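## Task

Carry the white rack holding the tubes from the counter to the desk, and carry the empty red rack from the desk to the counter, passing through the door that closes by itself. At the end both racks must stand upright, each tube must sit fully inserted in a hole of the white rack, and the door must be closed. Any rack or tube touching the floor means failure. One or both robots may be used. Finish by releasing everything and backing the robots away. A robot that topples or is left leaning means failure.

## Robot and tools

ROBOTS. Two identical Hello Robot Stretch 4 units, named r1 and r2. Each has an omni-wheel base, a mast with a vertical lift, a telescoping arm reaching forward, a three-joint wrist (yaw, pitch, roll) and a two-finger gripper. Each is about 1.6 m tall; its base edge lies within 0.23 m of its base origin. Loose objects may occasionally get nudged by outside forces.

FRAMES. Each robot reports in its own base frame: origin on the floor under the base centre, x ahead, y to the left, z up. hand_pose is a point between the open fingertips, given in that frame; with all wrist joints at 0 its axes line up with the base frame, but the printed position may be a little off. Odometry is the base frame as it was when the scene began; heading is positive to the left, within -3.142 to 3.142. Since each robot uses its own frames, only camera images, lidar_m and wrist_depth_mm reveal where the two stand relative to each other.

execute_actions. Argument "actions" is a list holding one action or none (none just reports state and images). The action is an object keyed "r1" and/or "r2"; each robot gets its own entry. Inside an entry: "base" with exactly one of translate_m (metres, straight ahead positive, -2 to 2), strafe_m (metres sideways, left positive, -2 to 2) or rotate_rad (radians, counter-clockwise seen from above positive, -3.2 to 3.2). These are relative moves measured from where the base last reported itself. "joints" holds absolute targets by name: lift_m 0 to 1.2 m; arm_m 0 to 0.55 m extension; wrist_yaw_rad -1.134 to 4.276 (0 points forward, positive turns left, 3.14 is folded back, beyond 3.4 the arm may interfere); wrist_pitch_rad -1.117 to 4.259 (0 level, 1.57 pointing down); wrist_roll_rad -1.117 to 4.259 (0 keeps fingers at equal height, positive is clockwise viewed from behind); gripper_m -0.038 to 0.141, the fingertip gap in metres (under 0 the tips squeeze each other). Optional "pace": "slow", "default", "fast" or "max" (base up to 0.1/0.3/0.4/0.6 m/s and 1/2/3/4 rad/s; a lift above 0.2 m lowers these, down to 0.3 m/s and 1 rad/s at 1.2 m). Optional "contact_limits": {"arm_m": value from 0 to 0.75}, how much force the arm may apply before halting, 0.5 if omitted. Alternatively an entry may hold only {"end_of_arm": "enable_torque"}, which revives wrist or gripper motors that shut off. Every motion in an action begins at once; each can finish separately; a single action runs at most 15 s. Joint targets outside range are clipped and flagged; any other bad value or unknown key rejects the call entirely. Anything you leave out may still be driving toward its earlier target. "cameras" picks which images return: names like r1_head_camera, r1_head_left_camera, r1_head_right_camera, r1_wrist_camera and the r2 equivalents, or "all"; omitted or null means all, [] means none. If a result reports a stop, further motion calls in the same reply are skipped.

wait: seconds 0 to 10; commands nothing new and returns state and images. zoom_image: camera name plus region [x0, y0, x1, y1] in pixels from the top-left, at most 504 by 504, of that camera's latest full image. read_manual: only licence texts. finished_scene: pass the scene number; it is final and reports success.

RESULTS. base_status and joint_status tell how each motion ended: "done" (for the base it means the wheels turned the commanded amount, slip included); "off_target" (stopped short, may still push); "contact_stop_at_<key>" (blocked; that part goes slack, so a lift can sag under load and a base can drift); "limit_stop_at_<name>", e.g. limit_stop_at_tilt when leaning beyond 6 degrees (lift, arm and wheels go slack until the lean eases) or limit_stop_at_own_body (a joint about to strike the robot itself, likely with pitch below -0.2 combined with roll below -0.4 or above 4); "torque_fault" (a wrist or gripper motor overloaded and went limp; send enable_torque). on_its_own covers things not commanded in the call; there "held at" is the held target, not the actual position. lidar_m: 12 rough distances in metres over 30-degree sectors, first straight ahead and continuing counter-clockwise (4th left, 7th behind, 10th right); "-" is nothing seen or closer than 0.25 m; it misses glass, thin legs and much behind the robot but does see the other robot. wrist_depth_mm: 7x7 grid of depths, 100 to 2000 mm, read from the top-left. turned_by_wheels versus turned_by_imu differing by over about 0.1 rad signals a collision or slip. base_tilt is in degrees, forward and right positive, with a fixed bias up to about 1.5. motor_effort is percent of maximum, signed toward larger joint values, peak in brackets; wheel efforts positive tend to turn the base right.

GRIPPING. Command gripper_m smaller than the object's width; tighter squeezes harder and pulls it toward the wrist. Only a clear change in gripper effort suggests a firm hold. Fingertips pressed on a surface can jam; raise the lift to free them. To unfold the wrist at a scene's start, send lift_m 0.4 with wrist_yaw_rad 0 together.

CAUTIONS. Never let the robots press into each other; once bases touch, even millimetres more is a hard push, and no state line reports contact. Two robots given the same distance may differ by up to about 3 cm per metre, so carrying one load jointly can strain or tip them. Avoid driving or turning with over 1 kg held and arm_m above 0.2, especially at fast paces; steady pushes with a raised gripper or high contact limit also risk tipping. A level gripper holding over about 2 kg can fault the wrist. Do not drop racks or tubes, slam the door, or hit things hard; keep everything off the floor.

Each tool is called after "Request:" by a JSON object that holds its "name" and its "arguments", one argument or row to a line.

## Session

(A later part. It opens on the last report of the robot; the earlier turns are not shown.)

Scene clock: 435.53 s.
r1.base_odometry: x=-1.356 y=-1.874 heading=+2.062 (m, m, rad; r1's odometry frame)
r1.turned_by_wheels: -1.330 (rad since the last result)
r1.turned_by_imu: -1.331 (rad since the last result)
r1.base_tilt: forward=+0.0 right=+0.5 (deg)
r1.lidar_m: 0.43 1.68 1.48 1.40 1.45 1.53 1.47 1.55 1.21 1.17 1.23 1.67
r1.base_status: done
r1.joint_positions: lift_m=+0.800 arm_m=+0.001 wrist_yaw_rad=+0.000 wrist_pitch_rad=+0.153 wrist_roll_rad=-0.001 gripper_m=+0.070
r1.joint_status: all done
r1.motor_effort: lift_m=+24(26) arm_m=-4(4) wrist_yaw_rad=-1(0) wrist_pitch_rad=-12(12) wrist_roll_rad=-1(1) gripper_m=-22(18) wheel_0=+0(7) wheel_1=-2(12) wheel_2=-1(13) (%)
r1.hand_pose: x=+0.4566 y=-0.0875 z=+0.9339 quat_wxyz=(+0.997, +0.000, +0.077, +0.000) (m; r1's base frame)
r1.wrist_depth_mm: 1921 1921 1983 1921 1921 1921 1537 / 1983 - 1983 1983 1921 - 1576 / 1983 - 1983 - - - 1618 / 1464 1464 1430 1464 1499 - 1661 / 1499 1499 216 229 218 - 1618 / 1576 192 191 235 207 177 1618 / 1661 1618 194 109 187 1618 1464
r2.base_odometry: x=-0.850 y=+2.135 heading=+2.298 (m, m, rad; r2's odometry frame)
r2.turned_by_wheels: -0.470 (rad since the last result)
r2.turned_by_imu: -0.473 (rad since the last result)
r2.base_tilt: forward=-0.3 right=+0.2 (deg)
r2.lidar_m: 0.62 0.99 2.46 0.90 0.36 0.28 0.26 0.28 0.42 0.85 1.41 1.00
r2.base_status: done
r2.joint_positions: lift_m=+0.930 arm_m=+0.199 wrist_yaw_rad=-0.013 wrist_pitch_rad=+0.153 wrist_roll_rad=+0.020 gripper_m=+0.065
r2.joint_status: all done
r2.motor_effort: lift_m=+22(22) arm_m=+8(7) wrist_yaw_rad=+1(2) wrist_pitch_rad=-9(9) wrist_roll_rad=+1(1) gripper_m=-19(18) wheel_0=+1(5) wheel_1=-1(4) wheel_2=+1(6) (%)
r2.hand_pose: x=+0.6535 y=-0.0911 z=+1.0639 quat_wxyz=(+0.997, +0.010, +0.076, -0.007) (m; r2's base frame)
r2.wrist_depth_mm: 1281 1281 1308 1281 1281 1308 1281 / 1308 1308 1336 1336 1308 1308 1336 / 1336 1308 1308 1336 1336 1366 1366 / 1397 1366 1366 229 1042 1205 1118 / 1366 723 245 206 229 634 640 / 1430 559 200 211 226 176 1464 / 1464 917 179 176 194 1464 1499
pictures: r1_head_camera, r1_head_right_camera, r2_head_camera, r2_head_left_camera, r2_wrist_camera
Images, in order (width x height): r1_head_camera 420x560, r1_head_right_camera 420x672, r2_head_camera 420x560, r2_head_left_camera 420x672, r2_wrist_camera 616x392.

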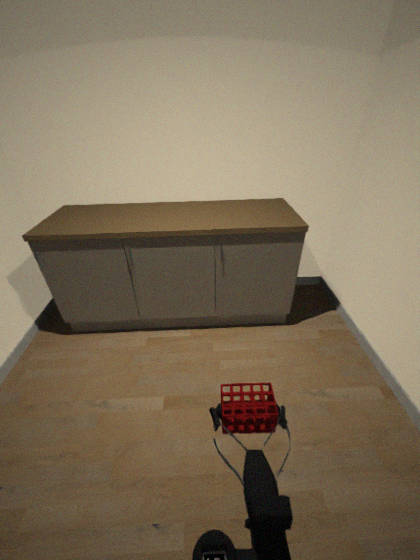

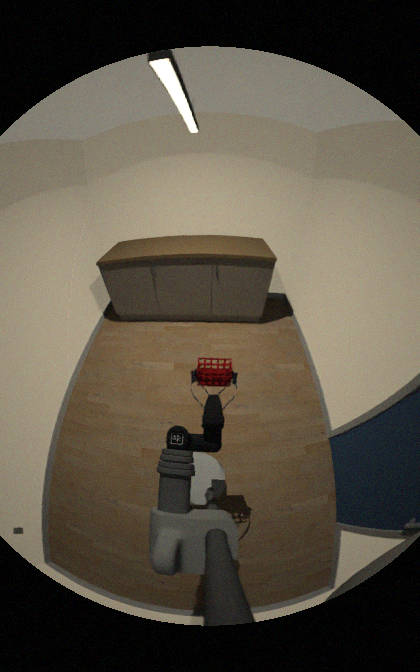

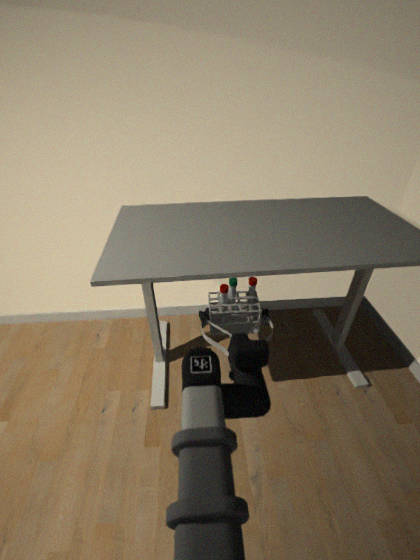

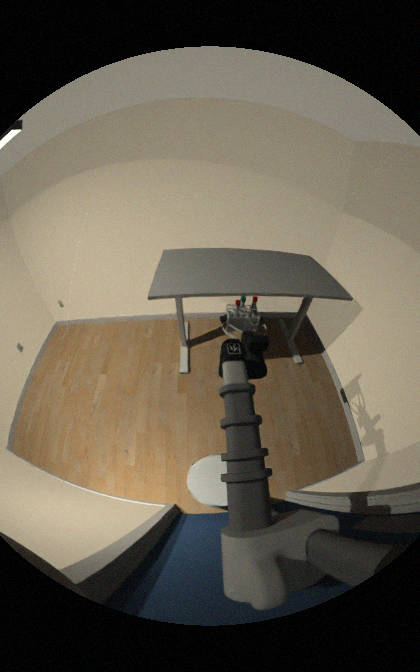

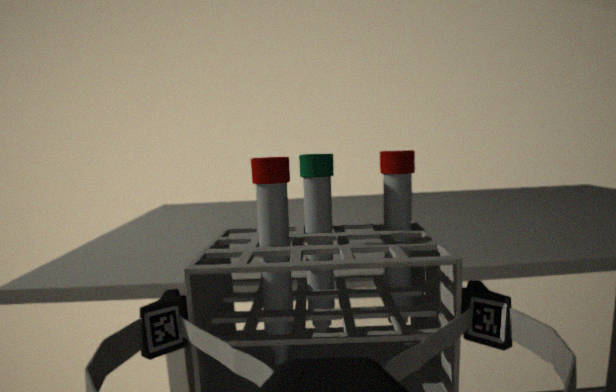

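Request:
{"name": "execute_actions", "arguments": {
  "actions": []
}}

Scene clock: 446.00 s.
r1.base_odometry: x=-1.356 y=-1.874 heading=+2.062 (m, m, rad; r1's odometry frame)
r1.turned_by_wheels: +0.000 (rad since the last result)
r1.turned_by_imu: -0.001 (rad since the last result)
r1.base_tilt: forward=-0.1 right=+0.6 (deg)
r1.lidar_m: 0.45 1.70 1.48 1.40 1.46 1.53 1.47 1.53 1.22 1.18 1.23 1.66
r1.base_status: done
r1.joint_positions: lift_m=+0.800 arm_m=+0.001 wrist_yaw_rad=+0.000 wrist_pitch_rad=+0.153 wrist_roll_rad=-0.001 gripper_m=+0.070
r1.joint_status: all done
r1.motor_effort: lift_m=+24(26) arm_m=-4(4) wrist_yaw_rad=-1(0) wrist_pitch_rad=-11(12) wrist_roll_rad=-1(1) gripper_m=-21(18) wheel_0=+0(7) wheel_1=-2(12) wheel_2=-1(13) (%)
r1.hand_pose: x=+0.4566 y=-0.0875 z=+0.9339 quat_wxyz=(+0.997, +0.000, +0.077, +0.000) (m; r1's base frame)
r1.wrist_depth_mm: 1921 1863 1983 1921 1983 1921 1537 / 1983 - 1983 1983 1983 1921 1576 / 1983 - - 1983 - - 1618 / 1464 1499 1430 1430 1430 - 1618 / 1464 1499 216 230 218 - 1661 / 1576 192 191 235 207 177 1661 / 1661 1661 194 109 187 1576 1499
r2.base_odometry: x=-0.850 y=+2.135 heading=+2.298 (m, m, rad; r2's odometry frame)
r2.turned_by_wheels: +0.000 (rad since the last result)
r2.turned_by_imu: +0.001 (rad since the last result)
r2.base_tilt: forward=-0.4 right=+0.1 (deg)
r2.lidar_m: 0.61 1.00 2.43 0.90 0.35 0.31 0.26 0.27 0.37 0.82 1.43 1.02
r2.base_status: done
r2.joint_positions: lift_m=+0.930 arm_m=+0.199 wrist_yaw_rad=-0.013 wrist_pitch_rad=+0.153 wrist_roll_rad=+0.020 gripper_m=+0.065
r2.joint_status: all done
r2.motor_effort: lift_m=+22(22) arm_m=+8(7) wrist_yaw_rad=+1(2) wrist_pitch_rad=-9(9) wrist_roll_rad=+1(1) gripper_m=-19(18) wheel_0=+1(5) wheel_1=-1(4) wheel_2=+1(6) (%)
r2.hand_pose: x=+0.6535 y=-0.0911 z=+1.0639 quat_wxyz=(+0.997, +0.010, +0.076, -0.007) (m; r2's base frame)
r2.wrist_depth_mm: 1281 1308 1281 1308 1281 1308 1281 / 1308 1308 1308 1308 1308 1308 1336 / 1308 1336 1336 1366 1308 1366 1366 / 1366 1336 1336 229 1042 1182 1118 / 1366 723 246 205 229 634 647 / 1397 559 200 211 226 176 1430 / 1464 931 179 176 194 1499 1499
pictures: r1_head_camera, r1_head_left_camera, r1_head_right_camera, r1_wrist_camera, r2_head_camera, r2_head_left_camera, r2_head_right_camera, r2_wrist_camera
Images, in order (width x height): r1_head_camera 420x560, r1_head_left_camera 420x672, r1_head_right_camera 420x672, r1_wrist_camera 616x392, r2_head_camera 420x560, r2_head_left_camera 420x672, r2_head_right_camera 420x672, r2_wrist_camera 616x392.

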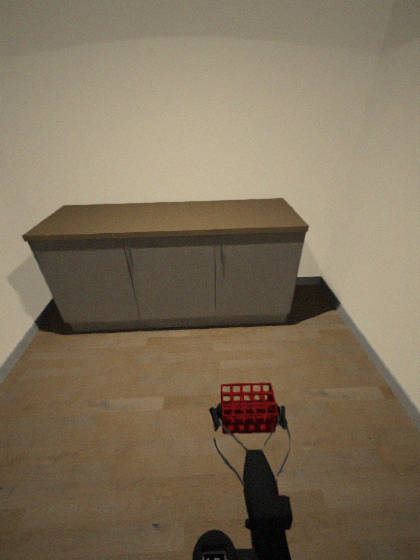

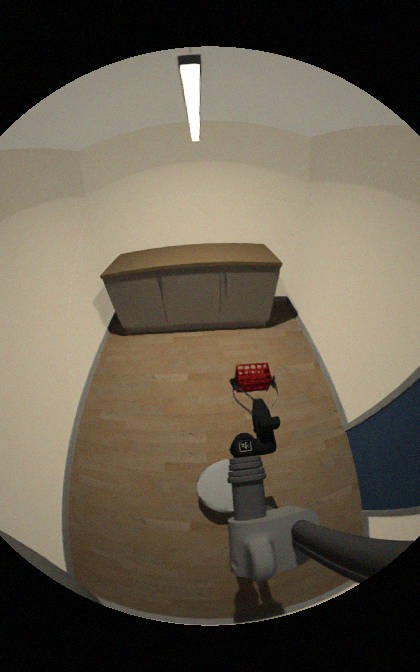

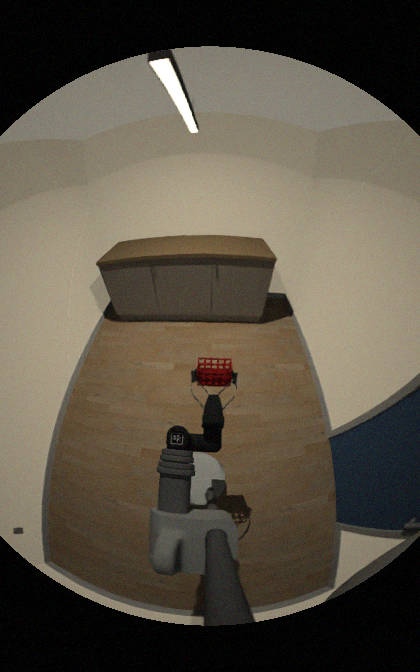

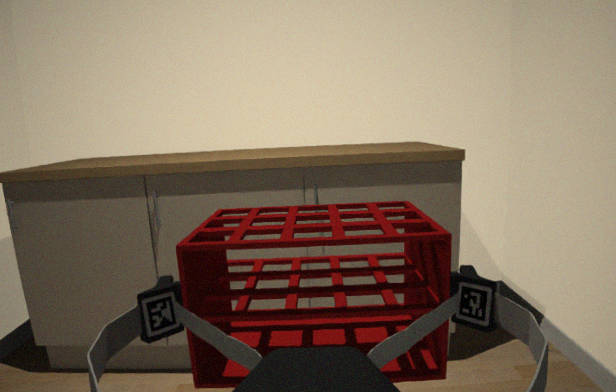

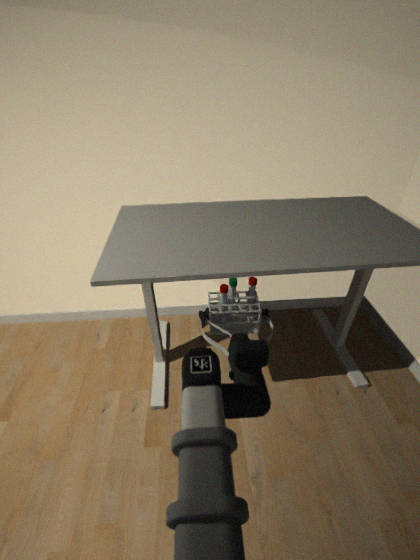

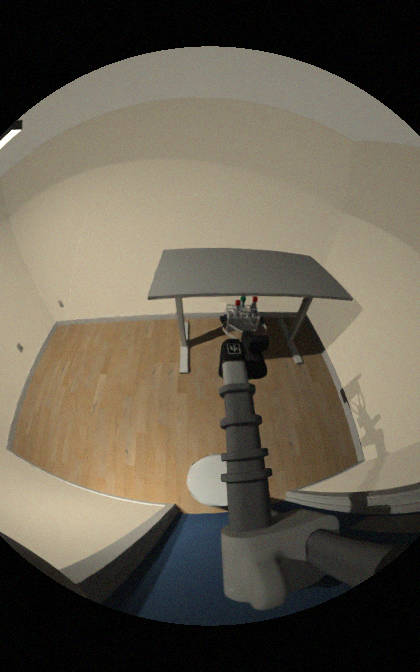

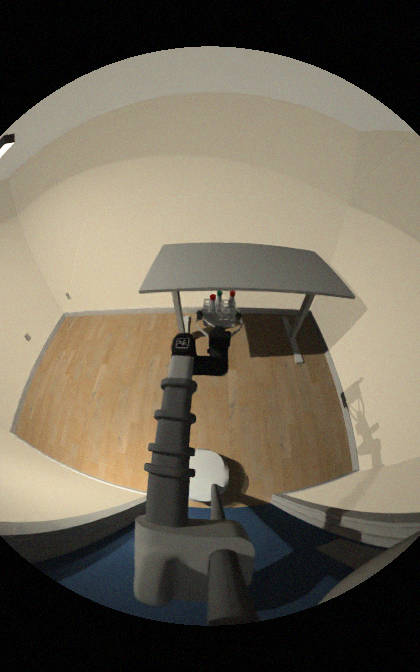

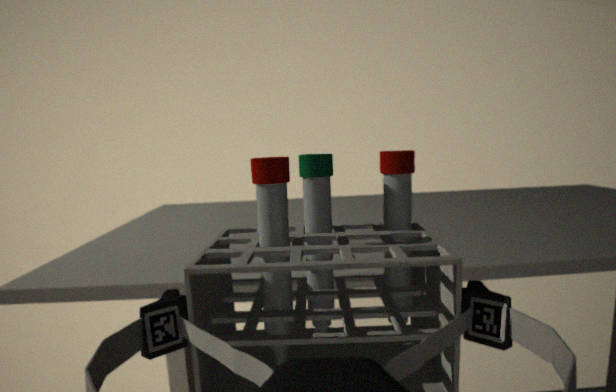

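Request:
{"name": "execute_actions", "arguments": {
  "actions": [
    {"r1": {"base": {"translate_m": 0.88}, "joints": {"lift_m": 0.845, "arm_m": 0.47}, "pace": "fast"}, "r2": {"base": {"translate_m": 0.42}, "joints": {"lift_m": 0.89, "arm_m": 0.30}, "pace": "default"}}
  ],
  "cameras": ["r1_head_camera", "r1_wrist_camera", "r2_head_camera", "r2_wrist_camera"]
}}

Scene clock: 477.00 s.
r1.base_odometry: x=-1.771 y=-1.098 heading=+2.062 (m, m, rad; r1's odometry frame)
r1.turned_by_wheels: +0.000 (rad since the last result)
r1.turned_by_imu: -0.006 (rad since the last result)
r1.base_tilt: forward=+0.0 right=+0.7 (deg)
r1.lidar_m: 0.72 0.76 1.04 1.41 1.47 2.02 2.37 1.71 1.21 1.17 1.20 0.77
r1.base_status: done
r1.joint_positions: lift_m=+0.845 arm_m=+0.469 wrist_yaw_rad=+0.000 wrist_pitch_rad=+0.153 wrist_roll_rad=-0.001 gripper_m=+0.070
r1.joint_status: all done
r1.motor_effort: lift_m=+24(26) arm_m=+5(6) wrist_yaw_rad=-2(0) wrist_pitch_rad=-12(13) wrist_roll_rad=-1(1) gripper_m=-19(21) wheel_0=+1(5) wheel_1=+0(7) wheel_2=+2(13) (%)
r1.hand_pose: x=+0.9251 y=-0.0874 z=+0.9789 quat_wxyz=(+0.997, +0.000, +0.077, +0.000) (m; r1's base frame)
r1.wrist_depth_mm: 634 640 627 634 640 640 640 / 640 654 654 654 661 647 654 / 668 661 668 668 668 676 676 / 683 683 683 683 683 691 691 / 525 512 216 230 218 445 436 / 349 191 192 234 207 177 309 / 268 255 194 109 187 245 -
r2.base_odometry: x=-1.129 y=+2.449 heading=+2.299 (m, m, rad; r2's odometry frame)
r2.turned_by_wheels: +0.000 (rad since the last result)
r2.turned_by_imu: +0.000 (rad since the last result)
r2.base_tilt: forward=-0.4 right=+0.2 (deg)
r2.lidar_m: 0.55 0.53 1.95 2.35 0.92 0.68 0.67 0.71 0.89 1.36 0.81 0.58
r2.base_status: done
r2.joint_positions: lift_m=+0.890 arm_m=+0.299 wrist_yaw_rad=-0.013 wrist_pitch_rad=+0.153 wrist_roll_rad=+0.020 gripper_m=+0.065
r2.joint_status: all done
r2.motor_effort: lift_m=+15(21) arm_m=+8(9) wrist_yaw_rad=+2(2) wrist_pitch_rad=-9(9) wrist_roll_rad=+1(0) gripper_m=-20(18) wheel_0=+1(5) wheel_1=-1(5) wheel_2=+1(9) (%)
r2.hand_pose: x=+0.7535 y=-0.0911 z=+1.0244 quat_wxyz=(+0.997, +0.010, +0.076, -0.007) (m; r2's base frame)
r2.wrist_depth_mm: 809 798 798 809 809 809 820 / 820 809 820 820 831 831 842 / 831 831 842 831 854 854 854 / 854 854 854 229 854 866 866 / 597 580 245 205 228 504 492 / 384 355 200 211 225 176 340 / 287 250 179 176 194 238 243
pictures: r1_head_camera, r1_wrist_camera, r2_head_camera, r2_wrist_camera
Images, in order (width x height): r1_head_camera 420x560, r1_wrist_camera 616x392, r2_head_camera 420x560, r2_wrist_camera 616x392.

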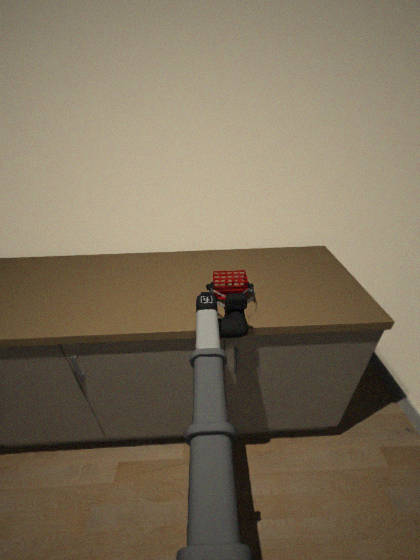

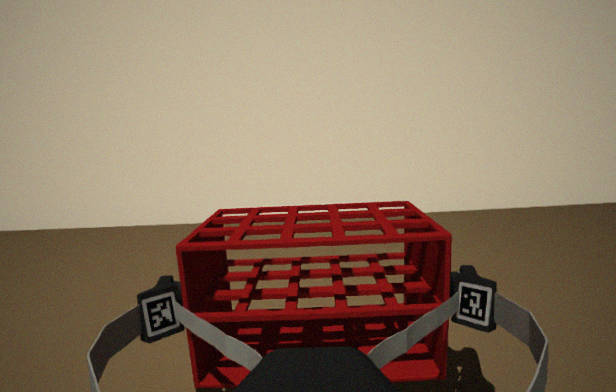

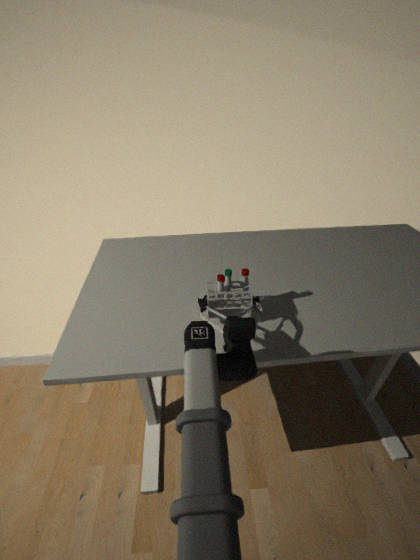

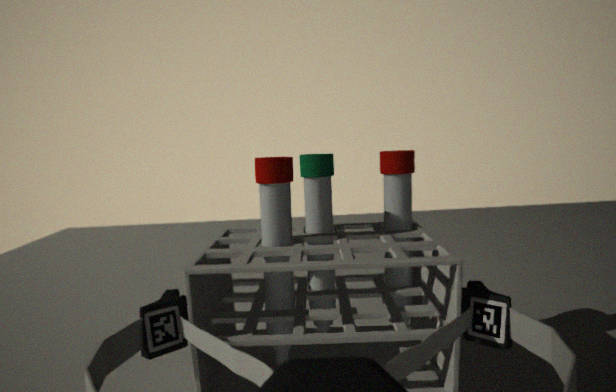

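Request:
{"name": "execute_actions", "arguments": {
  "actions": [
    {"r1": {"joints": {"lift_m": 0.817}, "pace": "default"}, "r2": {"joints": {"lift_m": 0.866}, "pace": "default"}}
  ],
  "cameras": ["r1_wrist_camera", "r2_wrist_camera"]
}}

Scene clock: 495.30 s.
r1.base_odometry: x=-1.771 y=-1.098 heading=+2.062 (m, m, rad; r1's odometry frame)
r1.turned_by_wheels: +0.000 (rad since the last result)
r1.turned_by_imu: -0.003 (rad since the last result)
r1.base_tilt: forward=+0.0 right=+0.7 (deg)
r1.lidar_m: 0.73 0.75 1.06 1.41 1.48 1.99 2.35 1.69 1.20 1.17 1.22 0.77
r1.base_status: not commanded
r1.joint_positions: lift_m=+0.817 arm_m=+0.469 wrist_yaw_rad=+0.000 wrist_pitch_rad=+0.153 wrist_roll_rad=-0.001 gripper_m=+0.070
r1.joint_status: all done
r1.motor_effort: lift_m=+18(23) arm_m=+5(6) wrist_yaw_rad=-2(2) wrist_pitch_rad=-11(12) wrist_roll_rad=-1(1) gripper_m=-19(19) wheel_0=+1(1) wheel_1=+0(0) wheel_2=+1(2) (%)
r1.hand_pose: x=+0.9251 y=-0.0874 z=+0.9514 quat_wxyz=(+0.997, +0.000, +0.077, +0.000) (m; r1's base frame)
r1.wrist_depth_mm: 627 627 640 634 647 634 634 / 640 647 654 654 654 654 654 / 661 661 668 668 676 676 668 / 683 691 676 683 683 640 603 / 433 424 216 231 218 370 362 / 289 193 192 235 206 177 257 / 222 211 195 110 187 202 -
r2.base_odometry: x=-1.129 y=+2.449 heading=+2.299 (m, m, rad; r2's odometry frame)
r2.turned_by_wheels: +0.000 (rad since the last result)
r2.turned_by_imu: +0.002 (rad since the last result)
r2.base_tilt: forward=-0.3 right=+0.2 (deg)
r2.lidar_m: 0.54 0.55 1.92 2.36 0.92 0.69 0.66 0.70 0.84 1.39 0.80 0.60
r2.base_status: not commanded
r2.joint_positions: lift_m=+0.866 arm_m=+0.299 wrist_yaw_rad=-0.013 wrist_pitch_rad=+0.153 wrist_roll_rad=+0.020 gripper_m=+0.065
r2.joint_status: all done
r2.motor_effort: lift_m=+15(13) arm_m=+8(8) wrist_yaw_rad=+2(2) wrist_pitch_rad=-9(9) wrist_roll_rad=+1(1) gripper_m=-20(21) wheel_0=+1(1) wheel_1=-1(1) wheel_2=+0(0) (%)
r2.hand_pose: x=+0.7535 y=-0.0911 z=+1.0004 quat_wxyz=(+0.997, +0.010, +0.076, -0.007) (m; r2's base frame)
r2.wrist_depth_mm: 798 788 809 809 798 809 809 / 809 809 820 831 820 820 831 / 831 842 831 831 831 842 842 / 854 842 854 229 732 854 768 / 504 492 246 205 229 427 418 / 324 301 200 211 226 176 286 / 245 213 179 176 194 202 207
pictures: r1_wrist_camera, r2_wrist_camera
Images, in order (width x height): r1_wrist_camera 616x392, r2_wrist_camera 616x392.

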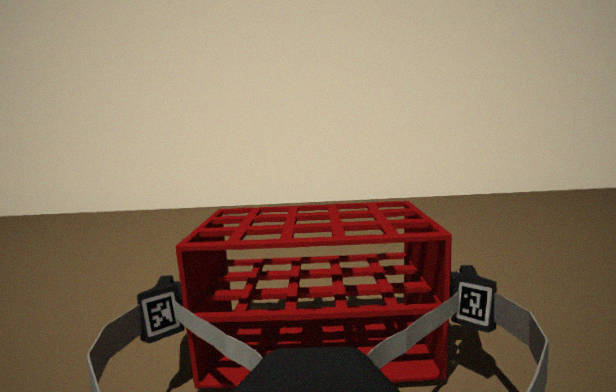

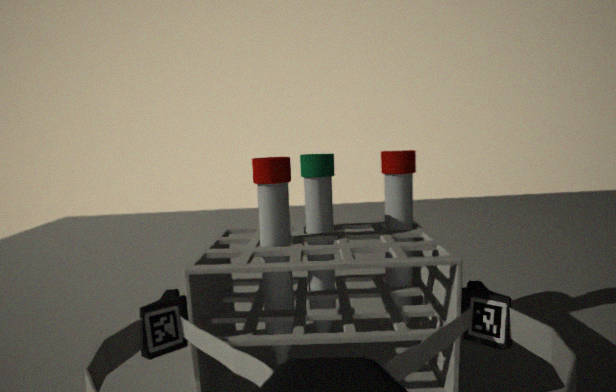

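Request:
{"name": "execute_actions", "arguments": {
  "actions": [
    {"r1": {"joints": {"lift_m": 0.8155, "gripper_m": 0.141}, "pace": "default"}, "r2": {"joints": {"lift_m": 0.865, "gripper_m": 0.141}, "pace": "default"}}
  ],
  "cameras": ["r1_wrist_camera", "r2_wrist_camera", "r1_head_camera", "r2_head_camera"]
}}

Scene clock: 504.87 s.
r1.base_odometry: x=-1.771 y=-1.098 heading=+2.062 (m, m, rad; r1's odometry frame)
r1.turned_by_wheels: +0.000 (rad since the last result)
r1.turned_by_imu: -0.002 (rad since the last result)
r1.base_tilt: forward=+0.2 right=+0.5 (deg)
r1.lidar_m: 0.72 0.75 1.06 1.41 1.47 2.02 2.38 1.72 1.19 1.16 1.22 0.76
r1.base_status: not commanded
r1.joint_positions: lift_m=+0.816 arm_m=+0.469 wrist_yaw_rad=+0.000 wrist_pitch_rad=+0.153 wrist_roll_rad=-0.001 gripper_m=+0.141
r1.joint_status: all done
r1.motor_effort: lift_m=+18(17) arm_m=+5(5) wrist_yaw_rad=-2(2) wrist_pitch_rad=-9(12) wrist_roll_rad=-1(1) gripper_m=-1(22) wheel_0=+1(1) wheel_1=+0(0) wheel_2=+1(2) (%)
r1.hand_pose: x=+0.9251 y=-0.0874 z=+0.9500 quat_wxyz=(+0.997, +0.000, +0.076, +0.000) (m; r1's base frame)
r1.wrist_depth_mm: 634 634 640 634 640 640 640 / 640 640 647 654 654 654 654 / 668 654 668 668 668 661 683 / 683 691 683 683 691 634 609 / 430 424 219 274 250 370 359 / 287 252 210 223 200 229 255 / 220 214 213 109 205 201 204
r2.base_odometry: x=-1.129 y=+2.449 heading=+2.299 (m, m, rad; r2's odometry frame)
r2.turned_by_wheels: +0.000 (rad since the last result)
r2.turned_by_imu: +0.001 (rad since the last result)
r2.base_tilt: forward=-0.3 right=+0.2 (deg)
r2.lidar_m: 0.53 0.57 1.93 2.33 0.93 0.69 0.69 0.74 0.88 1.37 0.82 0.57
r2.base_status: not commanded
r2.joint_positions: lift_m=+0.865 arm_m=+0.299 wrist_yaw_rad=-0.013 wrist_pitch_rad=+0.152 wrist_roll_rad=+0.020 gripper_m=+0.141
r2.joint_status: all done
r2.motor_effort: lift_m=+15(15) arm_m=+7(7) wrist_yaw_rad=+3(1) wrist_pitch_rad=-7(9) wrist_roll_rad=-1(1) gripper_m=+0(20) wheel_0=+1(1) wheel_1=-1(1) wheel_2=+1(0) (%)
r2.hand_pose: x=+0.7535 y=-0.0911 z=+0.9997 quat_wxyz=(+0.997, +0.010, +0.076, -0.007) (m; r2's base frame)
r2.wrist_depth_mm: 798 798 809 809 820 809 820 / 809 820 820 831 820 820 820 / 831 842 831 831 842 854 842 / 842 842 854 251 732 854 788 / 508 496 260 229 247 430 418 / 324 300 206 231 220 195 285 / 245 229 220 147 215 212 227
pictures: r1_head_camera, r1_wrist_camera, r2_head_camera, r2_wrist_camera
Images, in order (width x height): r1_head_camera 420x560, r1_wrist_camera 616x392, r2_head_camera 420x560, r2_wrist_camera 616x392.

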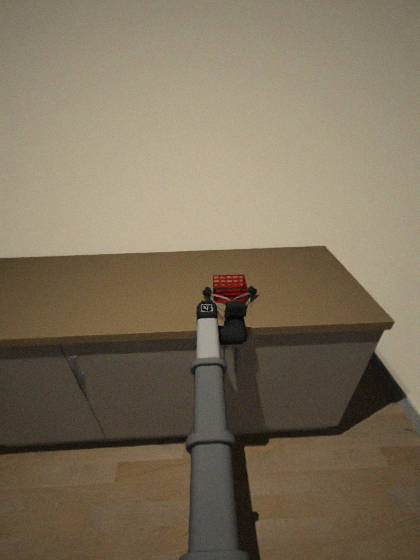

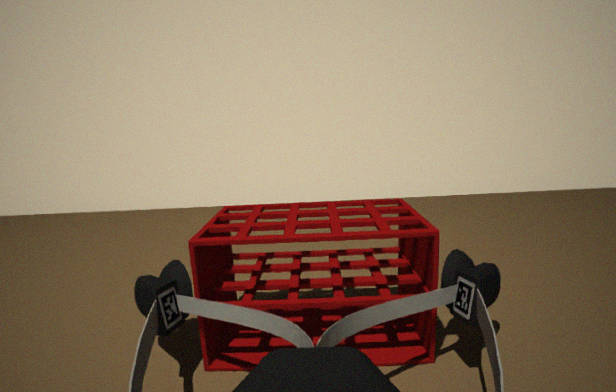

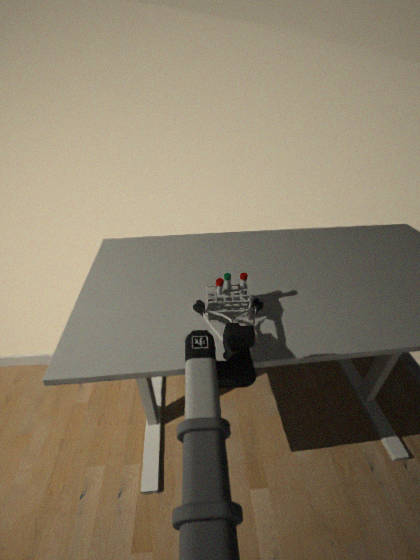

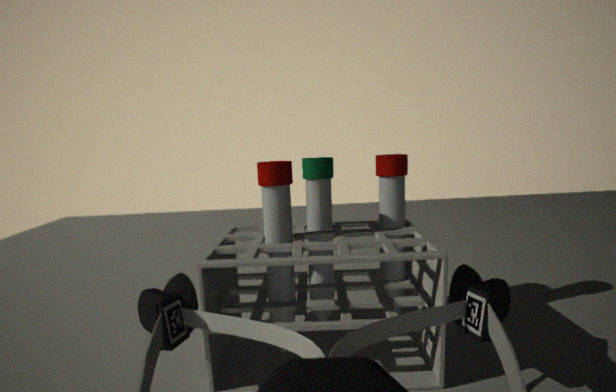

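Request:
{"name": "execute_actions", "arguments": {
  "actions": [
    {"r1": {"base": {"translate_m": -0.15}, "joints": {"arm_m": 0.15}, "pace": "fast"}, "r2": {"base": {"translate_m": -0.15}, "joints": {"arm_m": 0.006}, "pace": "fast"}}
  ]
}}

Scene clock: 512.47 s.
r1.base_odometry: x=-1.700 y=-1.230 heading=+2.062 (m, m, rad; r1's odometry frame)
r1.turned_by_wheels: +0.000 (rad since the last result)
r1.turned_by_imu: -0.002 (rad since the last result)
r1.base_tilt: forward=-0.1 right=+0.6 (deg)
r1.lidar_m: 0.86 0.92 1.25 1.41 1.48 2.00 2.21 1.71 1.23 1.16 1.21 0.91
r1.base_status: done
r1.joint_positions: lift_m=+0.816 arm_m=+0.151 wrist_yaw_rad=+0.000 wrist_pitch_rad=+0.153 wrist_roll_rad=-0.001 gripper_m=+0.141
r1.joint_status: all done
r1.motor_effort: lift_m=+18(18) arm_m=-5(6) wrist_yaw_rad=-1(3) wrist_pitch_rad=-8(10) wrist_roll_rad=-1(2) gripper_m=-1(0) wheel_0=-1(6) wheel_1=-1(7) wheel_2=-2(13) (%)
r1.hand_pose: x=+0.6070 y=-0.0875 z=+0.9501 quat_wxyz=(+0.997, +0.000, +0.076, +0.000) (m; r1's base frame)
r1.wrist_depth_mm: 1078 1098 1078 1078 1078 1098 1078 / 1098 1118 1118 1138 1118 1118 1138 / 1138 1138 1138 1138 1160 1160 1138 / 854 809 759 691 683 647 609 / 544 530 530 559 554 535 564 / 574 564 569 569 574 569 580 / 591 585 580 109 591 597 591
r2.base_odometry: x=-1.029 y=+2.337 heading=+2.299 (m, m, rad; r2's odometry frame)
r2.turned_by_wheels: +0.000 (rad since the last result)
r2.turned_by_imu: +0.003 (rad since the last result)
r2.base_tilt: forward=-0.3 right=+0.2 (deg)
r2.lidar_m: 0.65 0.71 2.12 2.02 0.70 0.56 0.53 0.57 0.71 1.36 1.04 0.70
r2.base_status: done
r2.joint_positions: lift_m=+0.865 arm_m=+0.007 wrist_yaw_rad=-0.013 wrist_pitch_rad=+0.152 wrist_roll_rad=+0.020 gripper_m=+0.141
r2.joint_status: all done
r2.motor_effort: lift_m=+15(15) arm_m=-7(7) wrist_yaw_rad=+3(1) wrist_pitch_rad=-6(7) wrist_roll_rad=+1(0) gripper_m=+0(2) wheel_0=+1(6) wheel_1=+1(5) wheel_2=+0(11) (%)
r2.hand_pose: x=+0.4622 y=-0.0912 z=+0.9998 quat_wxyz=(+0.997, +0.010, +0.076, -0.007) (m; r2's base frame)
r2.wrist_depth_mm: 1205 1229 1205 1205 1229 1229 1255 / 1229 1229 1229 1229 1255 1255 1255 / 1229 1255 1255 1255 1281 1281 1281 / 1281 1281 1008 691 878 842 788 / 517 504 535 521 508 535 521 / 1336 1308 1308 1366 1336 196 1336 / 1366 1366 1397 147 1397 1366 1430
pictures: r1_head_camera, r1_head_left_camera, r1_head_right_camera, r1_wrist_camera, r2_head_camera, r2_head_left_camera, r2_head_right_camera, r2_wrist_camera
Images, in order (width x height): r1_head_camera 420x560, r1_head_left_camera 420x672, r1_head_right_camera 420x672, r1_wrist_camera 616x392, r2_head_camera 420x560, r2_head_left_camera 420x672, r2_head_right_camera 420x672, r2_wrist_camera 616x392.

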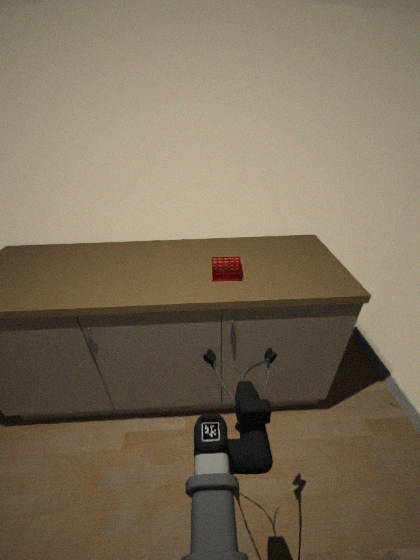

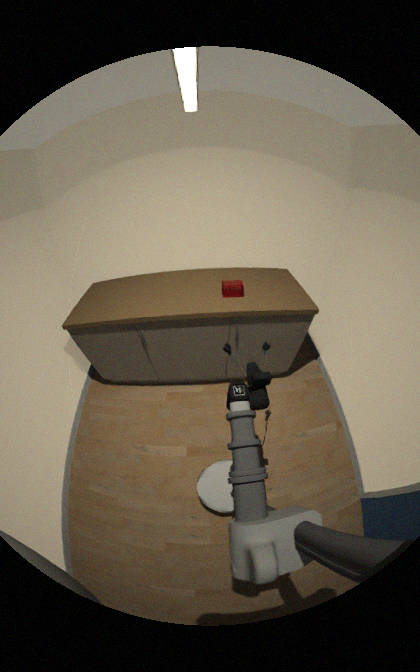

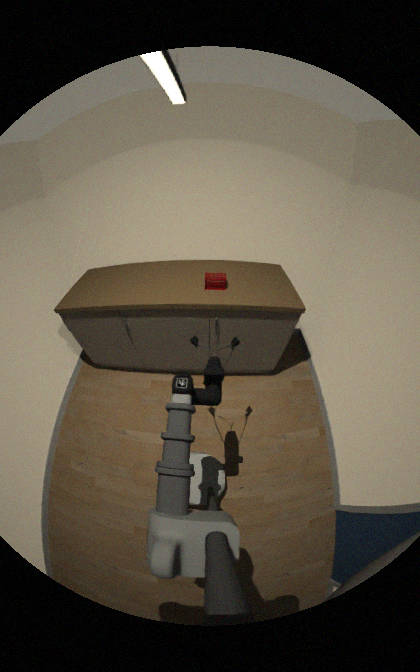

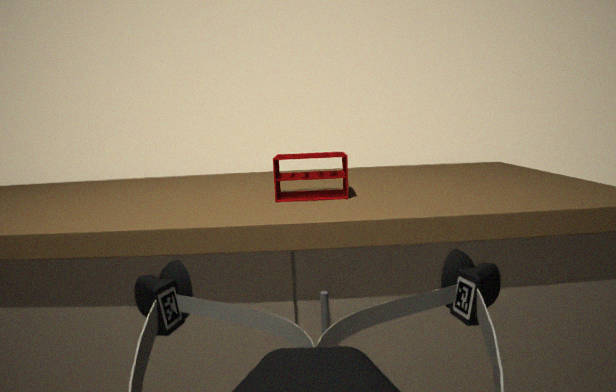

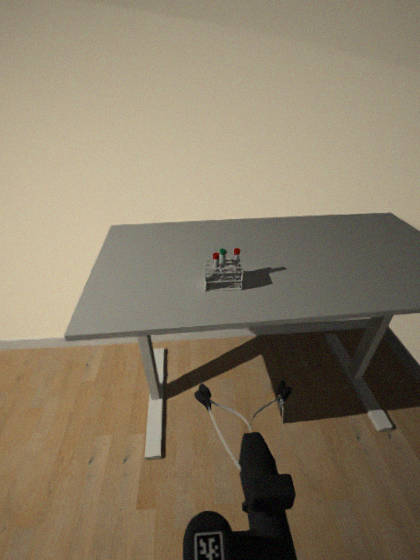

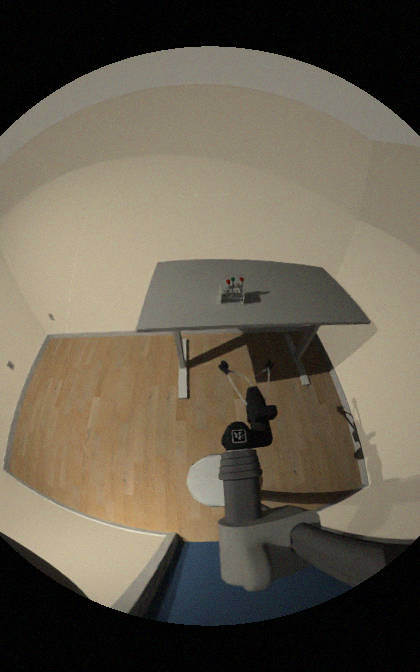

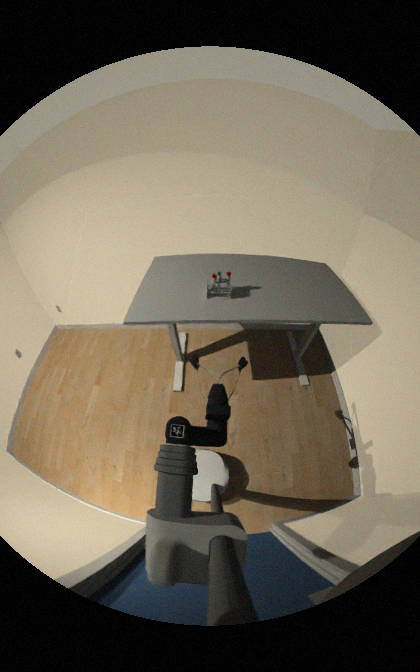

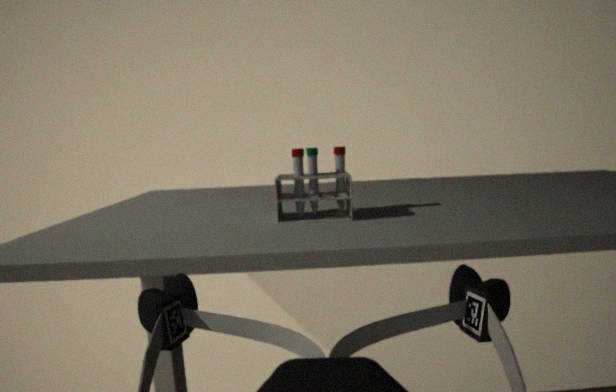

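Request:
{"name": "zoom_image", "arguments": {
  "camera": "r2_wrist_camera",
  "region": [255, 130, 375, 235]
}}

Request:
{"name": "zoom_image", "arguments": {
  "camera": "r1_head_right_camera",
  "region": [290, 470, 420, 620]
}}

Request:
{"name": "zoom_image", "arguments": {
  "camera": "r2_head_left_camera",
  "region": [100, 490, 330, 630]
}}

Region (255, 130, 375, 235) of r2_wrist_camera's 616x392 image, scaled by 4.200; it fills the top 441 rows of this view, and the rest is white.

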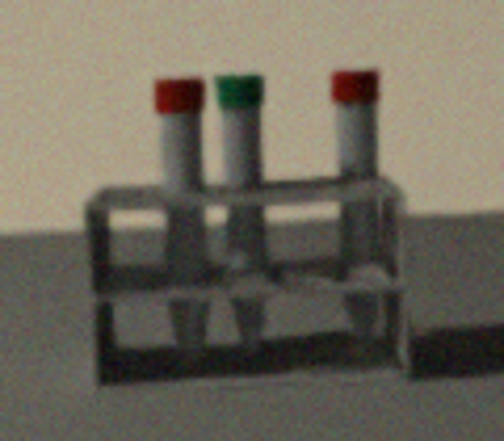

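Region (290, 470, 420, 620) of r1_head_right_camera's 420x672 image, scaled by 3.360, with more detail than that image has; it fills the left 437 columns of this view, and the rest is white.

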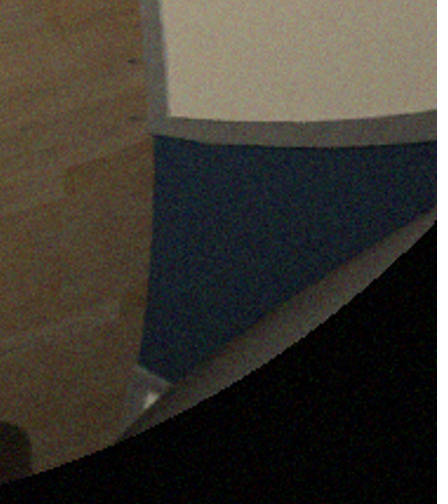

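Region (100, 490, 330, 630) of r2_head_left_camera's 420x672 image, scaled by 2.191, with more detail than that image has; it fills the top 307 rows of this view, and the rest is white.

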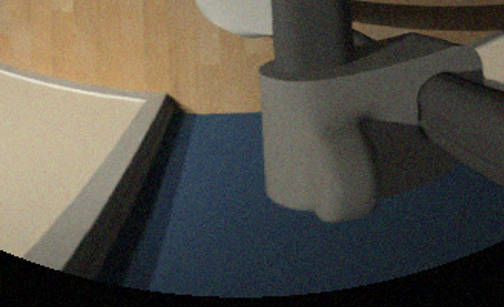

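Request:
{"name": "finished_scene", "arguments": {
  "scene": 2
}}

The scene is finished: the task was done.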